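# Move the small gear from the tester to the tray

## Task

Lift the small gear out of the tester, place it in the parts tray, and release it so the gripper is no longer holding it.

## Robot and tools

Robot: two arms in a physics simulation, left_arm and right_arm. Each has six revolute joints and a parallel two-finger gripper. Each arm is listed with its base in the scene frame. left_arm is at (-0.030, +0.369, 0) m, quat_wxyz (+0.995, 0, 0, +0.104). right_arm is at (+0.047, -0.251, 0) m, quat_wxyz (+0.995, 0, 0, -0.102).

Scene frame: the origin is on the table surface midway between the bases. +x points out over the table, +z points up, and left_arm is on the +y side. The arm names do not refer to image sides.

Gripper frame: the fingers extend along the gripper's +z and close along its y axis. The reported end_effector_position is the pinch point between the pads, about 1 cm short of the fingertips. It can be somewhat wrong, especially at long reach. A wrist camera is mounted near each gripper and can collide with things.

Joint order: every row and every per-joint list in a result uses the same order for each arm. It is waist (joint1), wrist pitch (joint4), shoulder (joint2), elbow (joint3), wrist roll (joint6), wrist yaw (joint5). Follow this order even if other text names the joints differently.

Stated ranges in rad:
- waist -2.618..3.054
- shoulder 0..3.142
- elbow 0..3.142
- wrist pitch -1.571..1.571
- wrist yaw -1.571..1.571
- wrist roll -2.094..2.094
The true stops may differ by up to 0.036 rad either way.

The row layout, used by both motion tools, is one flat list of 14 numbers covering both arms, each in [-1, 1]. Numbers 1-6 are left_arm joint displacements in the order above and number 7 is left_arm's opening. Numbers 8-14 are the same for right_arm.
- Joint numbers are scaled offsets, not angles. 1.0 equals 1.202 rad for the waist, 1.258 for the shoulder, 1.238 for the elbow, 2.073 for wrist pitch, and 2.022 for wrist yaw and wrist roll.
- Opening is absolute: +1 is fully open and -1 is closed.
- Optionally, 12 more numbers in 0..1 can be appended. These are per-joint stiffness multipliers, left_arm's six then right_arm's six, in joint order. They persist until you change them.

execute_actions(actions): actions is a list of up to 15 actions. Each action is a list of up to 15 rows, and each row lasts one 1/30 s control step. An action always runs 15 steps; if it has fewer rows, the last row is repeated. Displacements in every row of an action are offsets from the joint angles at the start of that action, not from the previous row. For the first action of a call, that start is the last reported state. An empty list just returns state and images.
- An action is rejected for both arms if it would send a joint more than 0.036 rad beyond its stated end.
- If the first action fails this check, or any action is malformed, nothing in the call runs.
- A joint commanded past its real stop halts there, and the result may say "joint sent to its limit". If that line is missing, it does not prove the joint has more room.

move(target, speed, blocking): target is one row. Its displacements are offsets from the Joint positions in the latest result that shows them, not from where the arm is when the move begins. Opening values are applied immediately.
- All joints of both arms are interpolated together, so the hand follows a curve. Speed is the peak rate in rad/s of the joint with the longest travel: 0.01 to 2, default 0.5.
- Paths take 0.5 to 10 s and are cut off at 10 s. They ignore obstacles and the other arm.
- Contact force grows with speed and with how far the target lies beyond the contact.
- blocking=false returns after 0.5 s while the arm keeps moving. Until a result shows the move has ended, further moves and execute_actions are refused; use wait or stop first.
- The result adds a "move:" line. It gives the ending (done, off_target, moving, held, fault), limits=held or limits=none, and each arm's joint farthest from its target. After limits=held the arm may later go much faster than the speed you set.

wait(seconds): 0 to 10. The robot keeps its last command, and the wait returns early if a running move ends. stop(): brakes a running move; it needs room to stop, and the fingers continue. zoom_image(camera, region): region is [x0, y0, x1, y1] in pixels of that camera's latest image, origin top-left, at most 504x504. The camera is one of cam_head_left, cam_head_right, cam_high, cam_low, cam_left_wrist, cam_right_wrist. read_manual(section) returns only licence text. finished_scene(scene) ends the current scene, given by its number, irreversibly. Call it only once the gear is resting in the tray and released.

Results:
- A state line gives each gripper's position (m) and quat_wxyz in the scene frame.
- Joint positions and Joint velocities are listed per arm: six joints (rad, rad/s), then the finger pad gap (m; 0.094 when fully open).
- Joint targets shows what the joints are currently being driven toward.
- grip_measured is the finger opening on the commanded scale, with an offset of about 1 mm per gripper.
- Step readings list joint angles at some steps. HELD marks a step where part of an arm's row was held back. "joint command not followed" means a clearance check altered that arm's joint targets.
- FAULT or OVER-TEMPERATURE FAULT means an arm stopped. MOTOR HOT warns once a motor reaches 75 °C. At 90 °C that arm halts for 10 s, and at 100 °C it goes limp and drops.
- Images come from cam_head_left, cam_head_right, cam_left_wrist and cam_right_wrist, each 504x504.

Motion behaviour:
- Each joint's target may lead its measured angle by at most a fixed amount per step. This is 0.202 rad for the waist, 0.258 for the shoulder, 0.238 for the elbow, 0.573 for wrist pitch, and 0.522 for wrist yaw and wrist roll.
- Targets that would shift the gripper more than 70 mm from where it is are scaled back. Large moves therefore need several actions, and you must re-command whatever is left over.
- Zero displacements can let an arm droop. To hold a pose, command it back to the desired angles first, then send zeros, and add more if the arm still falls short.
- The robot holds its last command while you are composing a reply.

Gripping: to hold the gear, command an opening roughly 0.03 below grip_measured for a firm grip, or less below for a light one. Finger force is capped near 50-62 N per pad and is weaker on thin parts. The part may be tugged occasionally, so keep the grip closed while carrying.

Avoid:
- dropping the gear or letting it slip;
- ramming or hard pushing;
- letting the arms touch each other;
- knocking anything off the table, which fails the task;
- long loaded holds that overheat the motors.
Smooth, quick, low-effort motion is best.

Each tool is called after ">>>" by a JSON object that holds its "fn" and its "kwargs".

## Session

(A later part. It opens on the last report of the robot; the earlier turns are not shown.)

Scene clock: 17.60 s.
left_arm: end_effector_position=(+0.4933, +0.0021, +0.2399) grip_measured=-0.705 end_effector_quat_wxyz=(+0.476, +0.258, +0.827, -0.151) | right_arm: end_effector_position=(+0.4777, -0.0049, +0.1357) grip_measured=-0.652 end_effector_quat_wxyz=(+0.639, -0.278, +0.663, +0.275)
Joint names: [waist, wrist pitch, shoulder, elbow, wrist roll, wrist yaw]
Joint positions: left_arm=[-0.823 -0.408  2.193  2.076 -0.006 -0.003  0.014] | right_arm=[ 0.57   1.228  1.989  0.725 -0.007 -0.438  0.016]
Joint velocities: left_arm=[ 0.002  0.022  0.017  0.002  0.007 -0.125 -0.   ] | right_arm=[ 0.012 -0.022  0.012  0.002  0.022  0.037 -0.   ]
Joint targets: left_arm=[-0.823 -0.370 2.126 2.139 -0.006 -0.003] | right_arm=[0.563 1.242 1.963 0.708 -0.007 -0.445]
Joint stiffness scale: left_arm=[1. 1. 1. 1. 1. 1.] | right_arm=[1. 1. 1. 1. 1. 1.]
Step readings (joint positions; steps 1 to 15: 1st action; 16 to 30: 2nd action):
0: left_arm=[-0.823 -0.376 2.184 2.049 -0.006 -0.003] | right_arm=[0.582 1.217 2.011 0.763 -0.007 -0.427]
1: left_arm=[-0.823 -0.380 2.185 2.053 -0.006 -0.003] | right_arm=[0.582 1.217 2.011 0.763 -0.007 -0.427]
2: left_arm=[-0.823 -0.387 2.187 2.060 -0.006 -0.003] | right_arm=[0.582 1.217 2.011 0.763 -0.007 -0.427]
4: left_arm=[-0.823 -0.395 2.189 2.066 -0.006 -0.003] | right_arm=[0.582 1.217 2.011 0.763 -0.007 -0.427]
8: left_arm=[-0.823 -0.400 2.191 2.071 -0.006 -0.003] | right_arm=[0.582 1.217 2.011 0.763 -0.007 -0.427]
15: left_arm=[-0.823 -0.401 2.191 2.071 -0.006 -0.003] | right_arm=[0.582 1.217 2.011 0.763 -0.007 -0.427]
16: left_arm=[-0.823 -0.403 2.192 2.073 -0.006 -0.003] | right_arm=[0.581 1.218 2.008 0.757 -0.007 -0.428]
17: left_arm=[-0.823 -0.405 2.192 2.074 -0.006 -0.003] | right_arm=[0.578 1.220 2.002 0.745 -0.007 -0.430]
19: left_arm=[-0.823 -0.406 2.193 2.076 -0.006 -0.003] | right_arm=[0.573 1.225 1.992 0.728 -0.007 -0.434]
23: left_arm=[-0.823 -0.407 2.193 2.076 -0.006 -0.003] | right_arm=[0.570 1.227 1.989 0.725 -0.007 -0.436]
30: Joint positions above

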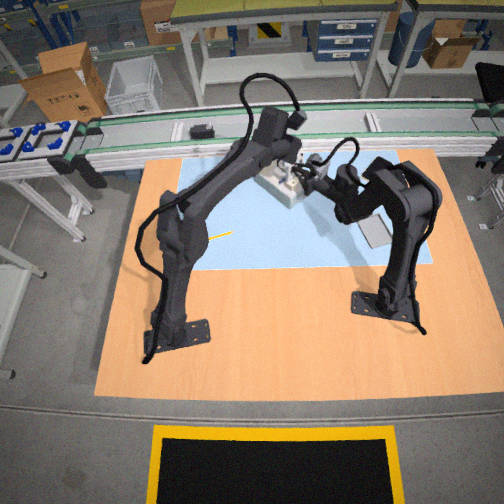

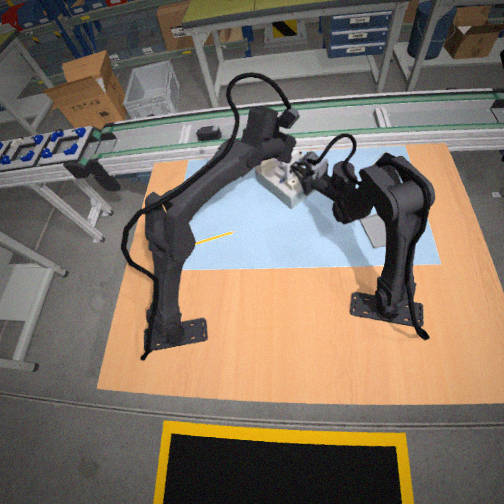

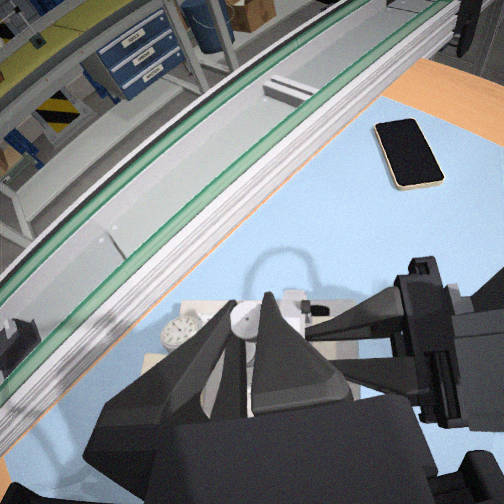

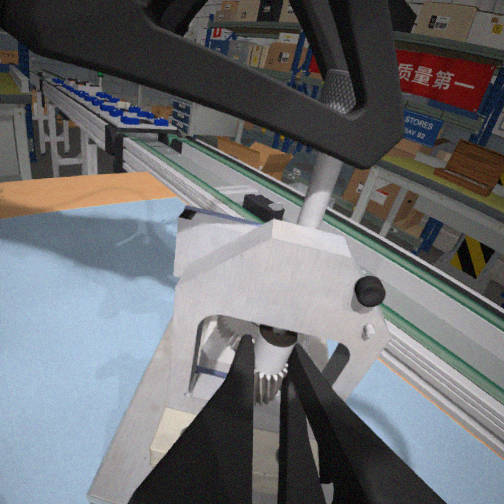

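>>> {"fn": "execute_actions", "kwargs": {"actions": [[[0,0.018,-0.052,0.05,0,0,-0.75,-0.016,0.014,-0.036,-0.044,0,-0.009,-0.69]],[[0,0.018,-0.052,0.05,0,0,-0.75,-0.017,0.015,-0.037,-0.044,0,-0.01,-0.69]],[[0,0.018,-0.04,0.02,0,0,-0.75,-0.02,0.017,-0.04,-0.05,0,-0.012,-0.69]]]}}

Scene clock: 19.27 s.
left_arm: end_effector_position=(+0.4935, +0.0020, +0.2362) grip_measured=-0.705 end_effector_quat_wxyz=(+0.473, +0.259, +0.829, -0.150) | right_arm: end_effector_position=(+0.4557, -0.0279, +0.1320) grip_measured=-0.652 end_effector_quat_wxyz=(+0.636, -0.276, +0.667, +0.274)
Joint names: [waist, wrist pitch, shoulder, elbow, wrist roll, wrist yaw]
Joint positions: left_arm=[-0.823 -0.411  2.198  2.076 -0.006 -0.003  0.014] | right_arm=[ 0.527  1.28   1.928  0.601 -0.007 -0.476  0.016]
Joint velocities: left_arm=[-0.007 -0.007 -0.007 -0.017 -0.037  0.022 -0.001] | right_arm=[-0.002  0.022 -0.012  0.007 -0.007 -0.022 -0.   ]
Joint targets: left_arm=[-0.823 -0.370 2.143 2.101 -0.006 -0.003] | right_arm=[0.520 1.294 1.901 0.585 -0.007 -0.484]
Joint stiffness scale: left_arm=[1. 1. 1. 1. 1. 1.] | right_arm=[1. 1. 1. 1. 1. 1.]
Step readings (joint positions; steps 1 to 15: 1st action; 16 to 30: 2nd action; 31 to 45: 3rd action):
0: left_arm=[-0.823 -0.408 2.193 2.076 -0.006 -0.003] | right_arm=[0.570 1.228 1.989 0.725 -0.007 -0.438]
1: left_arm=[-0.823 -0.408 2.193 2.076 -0.006 -0.003] | right_arm=[0.569 1.230 1.987 0.720 -0.007 -0.439]
2: left_arm=[-0.823 -0.408 2.193 2.076 -0.006 -0.003] | right_arm=[0.567 1.233 1.981 0.708 -0.007 -0.441]
4: left_arm=[-0.823 -0.408 2.193 2.076 -0.006 -0.003] | right_arm=[0.561 1.237 1.972 0.690 -0.007 -0.445]
8: left_arm=[-0.823 -0.408 2.193 2.076 -0.006 -0.003] | right_arm=[0.557 1.239 1.971 0.686 -0.007 -0.446]
15: left_arm=[-0.823 -0.408 2.193 2.076 -0.006 -0.003] | right_arm=[0.557 1.242 1.971 0.686 -0.007 -0.448]
16: left_arm=[-0.823 -0.408 2.193 2.076 -0.006 -0.003] | right_arm=[0.556 1.244 1.969 0.681 -0.007 -0.449]
17: left_arm=[-0.823 -0.408 2.193 2.076 -0.006 -0.003] | right_arm=[0.554 1.248 1.962 0.669 -0.007 -0.452]
19: left_arm=[-0.823 -0.408 2.193 2.076 -0.006 -0.003] | right_arm=[0.548 1.253 1.953 0.652 -0.007 -0.456]
23: left_arm=[-0.823 -0.408 2.193 2.076 -0.006 -0.003] | right_arm=[0.544 1.256 1.951 0.647 -0.007 -0.458]
30: left_arm=[-0.823 -0.408 2.193 2.076 -0.006 -0.003] | right_arm=[0.544 1.259 1.951 0.647 -0.007 -0.460]
31: left_arm=[-0.823 -0.408 2.194 2.076 -0.006 -0.003] | right_arm=[0.543 1.262 1.948 0.641 -0.007 -0.462]
32: left_arm=[-0.823 -0.408 2.195 2.076 -0.006 -0.003] | right_arm=[0.539 1.266 1.941 0.628 -0.007 -0.465]
34: left_arm=[-0.823 -0.409 2.196 2.076 -0.006 -0.003] | right_arm=[0.531 1.272 1.930 0.606 -0.007 -0.470]
38: left_arm=[-0.823 -0.411 2.198 2.076 -0.006 -0.003] | right_arm=[0.527 1.276 1.928 0.601 -0.007 -0.473]
45: Joint positions above

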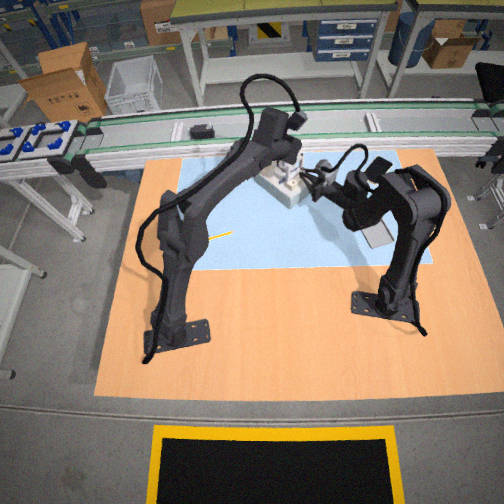

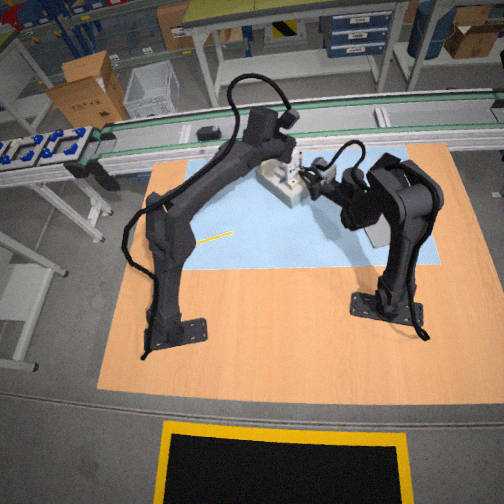

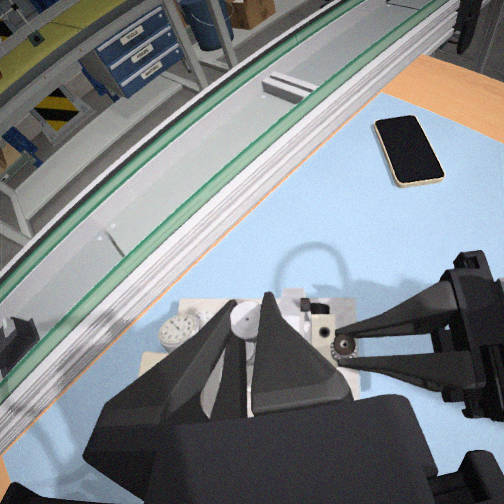

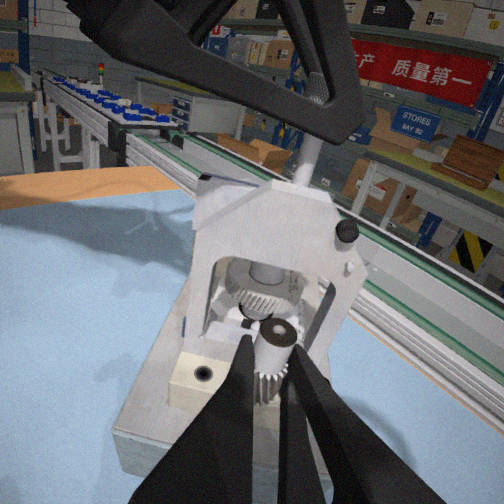

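>>> {"fn": "move", "kwargs": {"target": [0,0.03,0,-0.04,0,0,-0.75,-0.3,0,-0.12,-0.08,0,0,-0.69], "speed": 0.5}}

>>> {"fn": "move", "kwargs": {"target": [0,0,0,0,0,0,-0.3,0,-1,-0.28,0.34,0,0.238,-0.69], "speed": 1.3}}

Scene clock: 20.63 s.
left_arm: end_effector_position=(+0.4941, +0.0014, +0.2199) grip_measured=-0.705 end_effector_quat_wxyz=(+0.466, +0.261, +0.833, -0.148) | right_arm: end_effector_position=(+0.4868, -0.1850, +0.1572) grip_measured=-0.652 end_effector_quat_wxyz=(+0.690, -0.156, +0.691, +0.152)
Joint names: [waist, wrist pitch, shoulder, elbow, wrist roll, wrist yaw]
Joint positions: left_arm=[-0.823 -0.385  2.207  2.042 -0.006 -0.002  0.014] | right_arm=[ 0.168  1.279  1.802  0.52  -0.007 -0.475  0.016]
Joint velocities: left_arm=[-0.017  0.007 -0.002 -0.022 -0.007 -0.037 -0.   ] | right_arm=[-0.002  0.066 -0.002 -0.002 -0.007 -0.051 -0.001]
Joint targets: left_arm=[-0.823 -0.348 2.198 2.027 -0.006 -0.003] | right_arm=[0.166 1.280 1.777 0.502 -0.007 -0.476]
Joint stiffness scale: left_arm=[1. 1. 1. 1. 1. 1.] | right_arm=[1. 1. 1. 1. 1. 1.]
move: off_target (left_arm, right_arm); limits=none; left_arm: farthest joint: the wrist pitch, 0.036 radians from its target (0.062 radians at the start); right_arm: farthest joint: the shoulder, 0.025 radians from its target (0.151 radians at the start)

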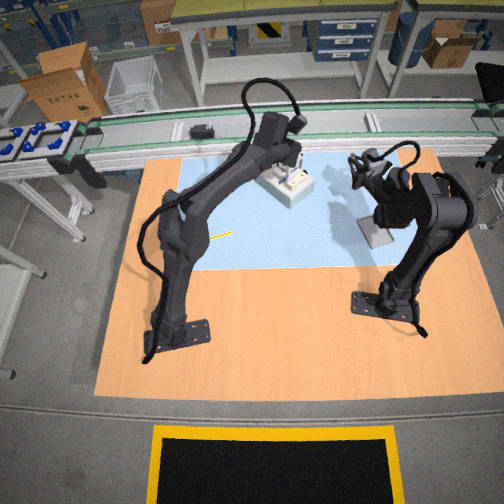

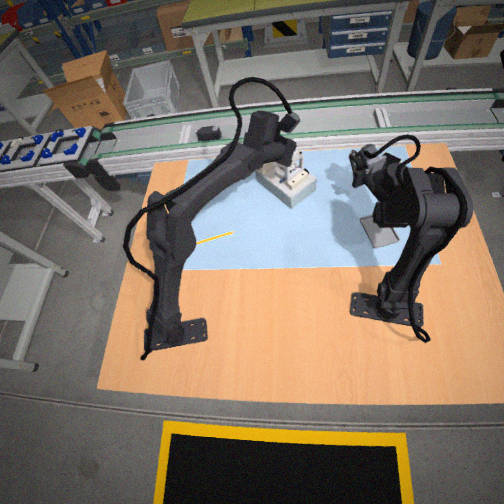

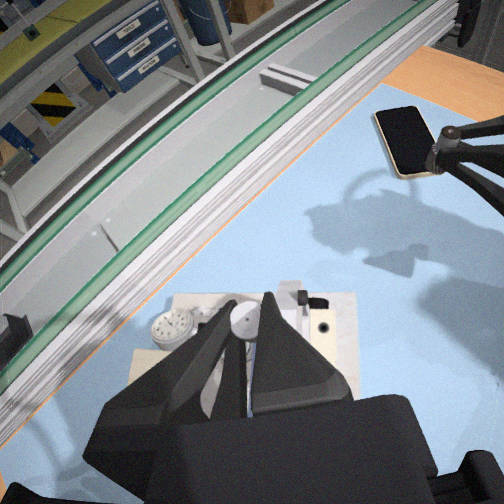

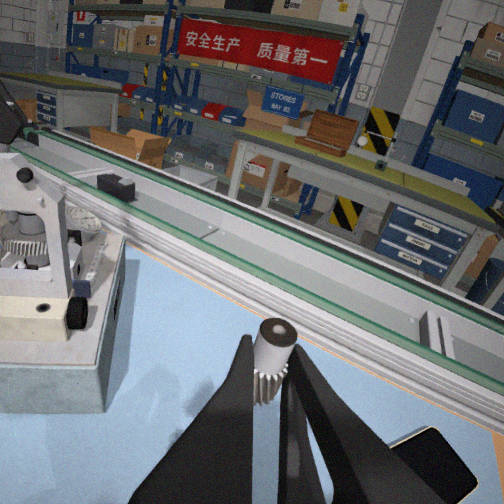

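Scene clock: 23.17 s.
left_arm: end_effector_position=(+0.4943, +0.0012, +0.2178) grip_measured=-0.302 end_effector_quat_wxyz=(+0.464, +0.261, +0.834, -0.148) | right_arm: end_effector_position=(+0.3364, -0.2611, +0.0594) grip_measured=-0.652 end_effector_quat_wxyz=(+0.111, +0.015, +0.994, -0.003)
Joint names: [waist, wrist pitch, shoulder, elbow, wrist roll, wrist yaw]
Joint positions: left_arm=[-0.823 -0.385  2.211  2.042 -0.006 -0.002  0.033] | right_arm=[ 0.168 -0.786  1.476  0.914 -0.007  0.     0.016]
Joint velocities: left_arm=[-0.002  0.022  0.007 -0.032  0.051 -0.051 -0.001] | right_arm=[0.002 0.022 0.007 0.002 0.007 0.066 0.   ]
Joint targets: left_arm=[-0.823 -0.385 2.208 2.042 -0.006 -0.002] | right_arm=[0.168 -0.794 1.450 0.941 -0.007 0.006]
Joint stiffness scale: left_arm=[1. 1. 1. 1. 1. 1.] | right_arm=[1. 1. 1. 1. 1. 1.]
move: off_target (right_arm); limits=none; left_arm: farthest joint: the shoulder, 0.004 radians from its target (0.000 radians at the start); right_arm: farthest joint: the elbow, 0.027 radians from its target (0.421 radians at the start)

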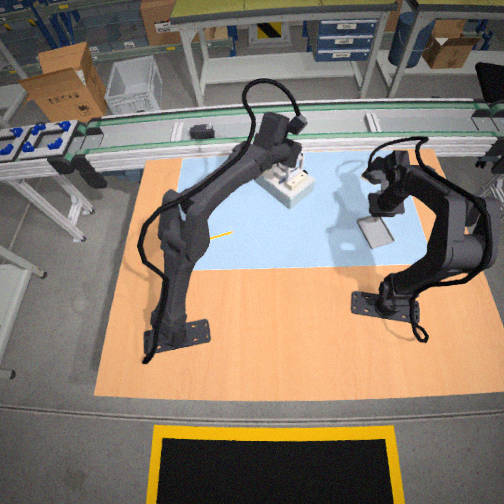

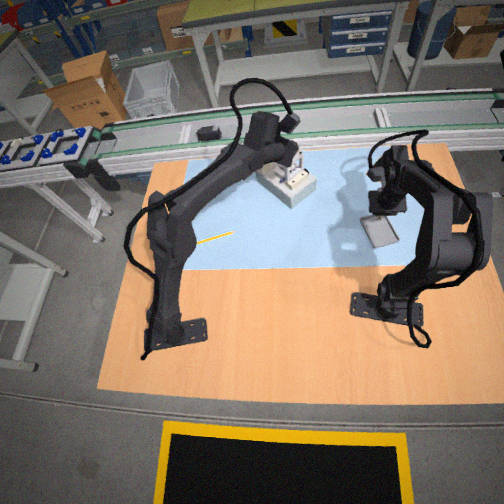

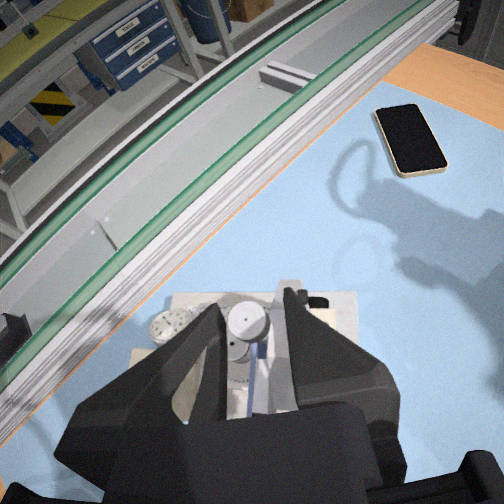

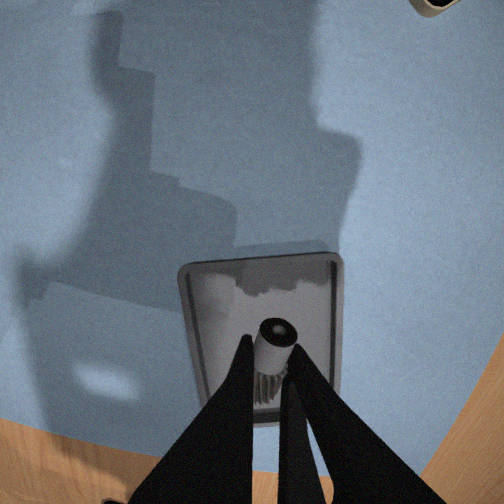

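>>> {"fn": "move", "kwargs": {"target": [0,0,-0.09,0.03,0,0,-0.3,0.028,0.017,0.04,-0.092,0,0,-0.69], "speed": 0.2}}

Scene clock: 24.43 s.
left_arm: end_effector_position=(+0.4852, +0.0076, +0.2786) grip_measured=-0.302 end_effector_quat_wxyz=(+0.505, +0.253, +0.809, -0.161) | right_arm: end_effector_position=(+0.3046, -0.2535, +0.0235) grip_measured=-0.652 end_effector_quat_wxyz=(+0.054, +0.002, +0.999, -0.001)
Joint names: [waist, wrist pitch, shoulder, elbow, wrist roll, wrist yaw]
Joint positions: left_arm=[-0.823 -0.385  2.118  2.051 -0.006 -0.002  0.033] | right_arm=[ 0.193 -0.764  1.512  0.814 -0.007  0.     0.016]
Joint velocities: left_arm=[ 0.007 -0.007 -0.007 -0.007 -0.037 -0.095  0.   ] | right_arm=[ 0.002  0.037  0.007 -0.017 -0.007  0.007  0.   ]
Joint targets: left_arm=[-0.823 -0.385 2.097 2.080 -0.006 -0.002] | right_arm=[0.201 -0.751 1.526 0.801 -0.007 0.000]
Joint stiffness scale: left_arm=[1. 1. 1. 1. 1. 1.] | right_arm=[1. 1. 1. 1. 1. 1.]
move: off_target (left_arm); limits=none; left_arm: farthest joint: the elbow, 0.028 radians from its target (0.037 radians at the start); right_arm: farthest joint: the shoulder, 0.014 radians from its target (0.050 radians at the start)

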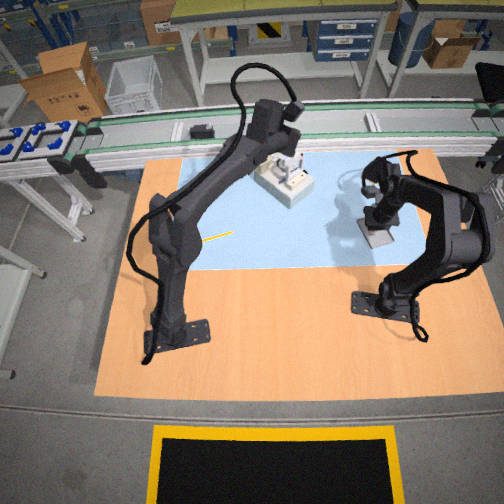

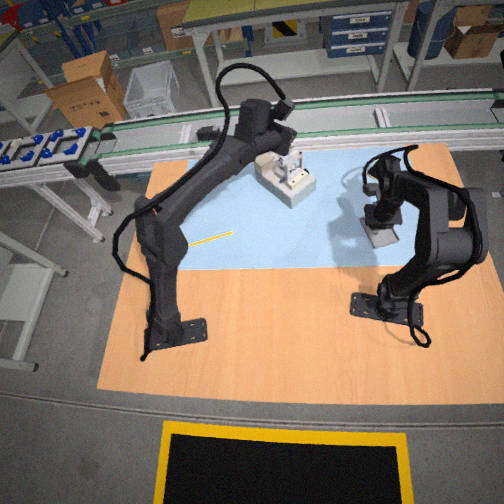

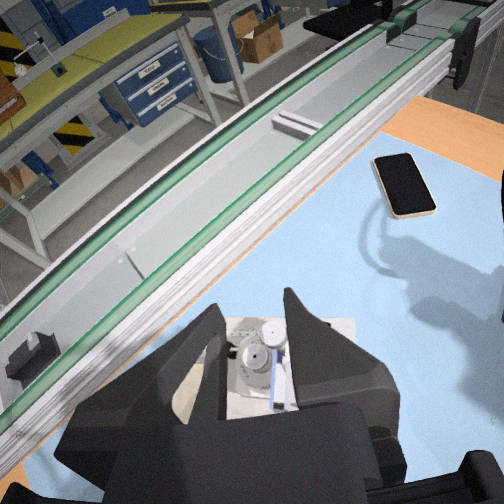

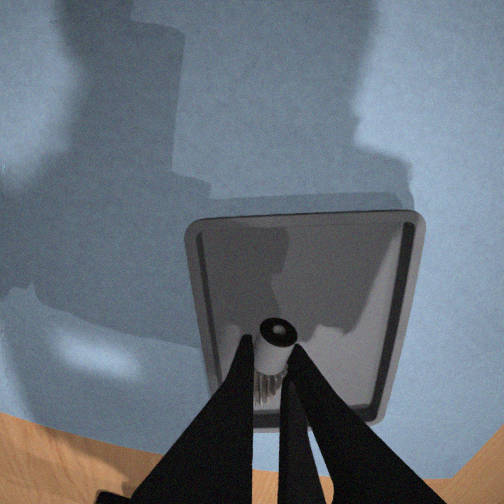

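>>> {"fn": "execute_actions", "kwargs": {"actions": [[[0,0,0,0.02,0,0,-0.3,-0.05,0.035,0,0,0,0,-0.69]],[[0,0,0,0.02,0,0,-0.3,0,0,0.045,0,0,0,-0.69]],[[0,0,0,0.02,0,0,-0.3,0,0,0,0,0,0,-0.45]],[[0,0,0,0.02,0,0,-0.3,0,0,-0.14,0.02,0,0,-0.45]]]}}

Scene clock: 26.63 s.
left_arm: end_effector_position=(+0.4852, +0.0076, +0.2786) grip_measured=-0.302 end_effector_quat_wxyz=(+0.505, +0.253, +0.809, -0.161) | right_arm: end_effector_position=(+0.3479, -0.2709, +0.0703) grip_measured=-0.452 end_effector_quat_wxyz=(+0.184, +0.030, +0.983, -0.007)
Joint names: [waist, wrist pitch, shoulder, elbow, wrist roll, wrist yaw]
Joint positions: left_arm=[-0.823 -0.385  2.118  2.051 -0.006 -0.002  0.033] | right_arm=[ 0.137 -0.655  1.384  0.838 -0.007  0.001  0.026]
Joint velocities: left_arm=[-0.012  0.007 -0.002  0.002 -0.007 -0.051  0.001] | right_arm=[-0.012  0.022 -0.017 -0.007 -0.007 -0.037 -0.   ]
Joint targets: left_arm=[-0.823 -0.385 2.118 2.076 -0.006 -0.002] | right_arm=[0.137 -0.660 1.380 0.848 -0.007 0.001]
Joint stiffness scale: left_arm=[1. 1. 1. 1. 1. 1.] | right_arm=[1. 1. 1. 1. 1. 1.]
Step readings (joint positions; steps 1 to 15: 1st action; 16 to 30: 2nd action; 31 to 45: 3rd action; 46 to 60: 4th action):
0: left_arm=[-0.823 -0.385 2.118 2.051 -0.006 -0.002] | right_arm=[0.193 -0.764 1.512 0.814 -0.007 0.000]
1: left_arm=[-0.823 -0.385 2.118 2.051 -0.006 -0.002] | right_arm=[0.187 -0.760 1.512 0.814 -0.007 -0.003]
2: left_arm=[-0.823 -0.385 2.118 2.051 -0.006 -0.002] | right_arm=[0.173 -0.751 1.512 0.814 -0.007 -0.004]
4: left_arm=[-0.823 -0.385 2.118 2.051 -0.006 -0.002] | right_arm=[0.147 -0.732 1.512 0.814 -0.007 -0.002]
8: left_arm=[-0.823 -0.385 2.118 2.051 -0.006 -0.002] | right_arm=[0.137 -0.714 1.512 0.814 -0.007 0.001]
15: left_arm=[-0.823 -0.385 2.118 2.051 -0.006 -0.002] | right_arm=[0.137 -0.706 1.512 0.814 -0.007 0.001]
16: left_arm=[-0.823 -0.385 2.118 2.051 -0.006 -0.002] | right_arm=[0.137 -0.706 1.516 0.814 -0.007 0.001]
17: left_arm=[-0.823 -0.385 2.118 2.051 -0.006 -0.002] | right_arm=[0.137 -0.700 1.524 0.814 -0.007 0.001]
19: left_arm=[-0.823 -0.385 2.118 2.051 -0.006 -0.002] | right_arm=[0.137 -0.632 1.543 0.814 -0.007 0.001]
23: left_arm=[-0.823 -0.385 2.118 2.051 -0.006 -0.002] | right_arm=[0.137 -0.480 1.548 0.842 -0.007 0.001]
30: left_arm=[-0.823 -0.385 2.118 2.051 -0.006 -0.002] | right_arm=[0.137 -0.651 1.556 0.823 -0.007 0.001]
31: left_arm=[-0.823 -0.385 2.118 2.051 -0.006 -0.002] | right_arm=[0.137 -0.662 1.556 0.823 -0.007 0.001]
32: left_arm=[-0.823 -0.385 2.118 2.051 -0.006 -0.002] | right_arm=[0.137 -0.663 1.556 0.823 -0.007 0.001]
34: left_arm=[-0.823 -0.385 2.118 2.051 -0.006 -0.002] | right_arm=[0.137 -0.660 1.556 0.823 -0.007 0.001]
38: left_arm=[-0.823 -0.385 2.118 2.051 -0.006 -0.002] | right_arm=[0.137 -0.660 1.556 0.823 -0.007 0.001]
45: left_arm=[-0.823 -0.385 2.118 2.051 -0.006 -0.002] | right_arm=[0.137 -0.660 1.556 0.823 -0.007 0.001]
46: left_arm=[-0.823 -0.385 2.118 2.051 -0.006 -0.002] | right_arm=[0.137 -0.659 1.540 0.823 -0.007 0.001]
47: left_arm=[-0.823 -0.385 2.118 2.051 -0.006 -0.002] | right_arm=[0.137 -0.670 1.509 0.822 -0.007 0.001]
49: left_arm=[-0.823 -0.385 2.118 2.051 -0.006 -0.002] | right_arm=[0.137 -0.669 1.431 0.825 -0.007 0.001]
53: left_arm=[-0.823 -0.385 2.118 2.051 -0.006 -0.002] | right_arm=[0.137 -0.653 1.384 0.838 -0.007 0.001]
60: Joint positions above

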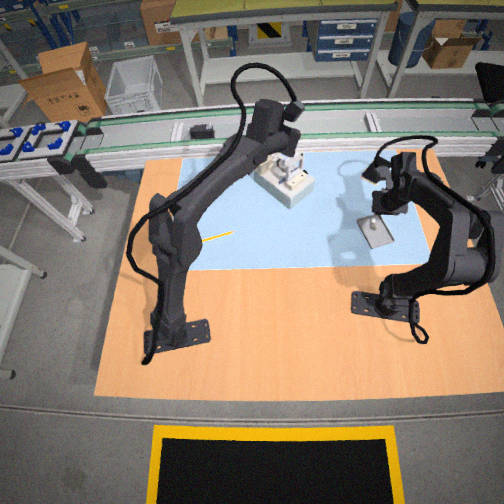

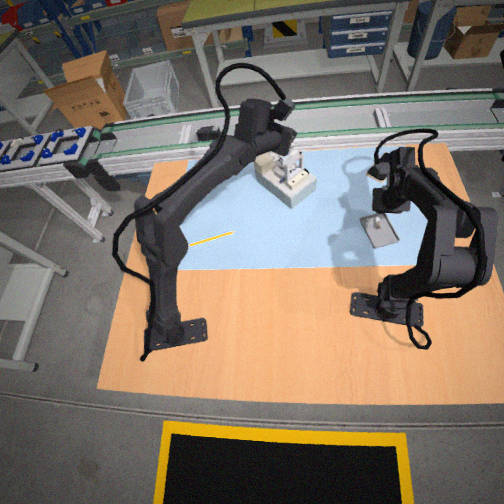

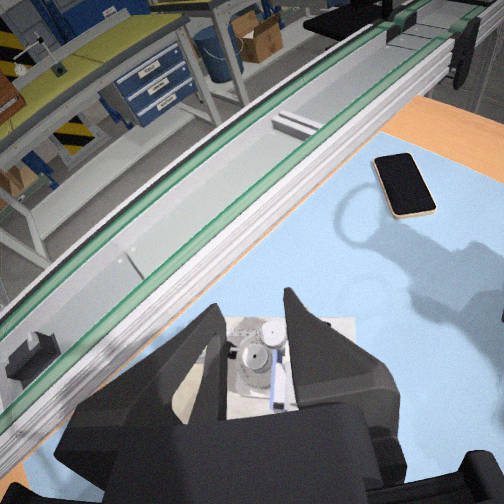

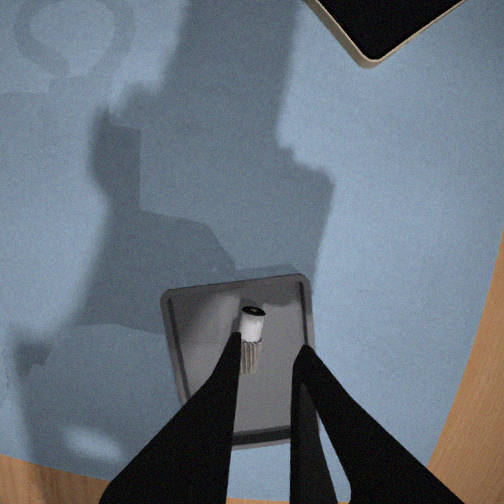

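>>> {"fn": "finished_scene", "kwargs": {"scene": 2}}

The scene is finished: the task was done.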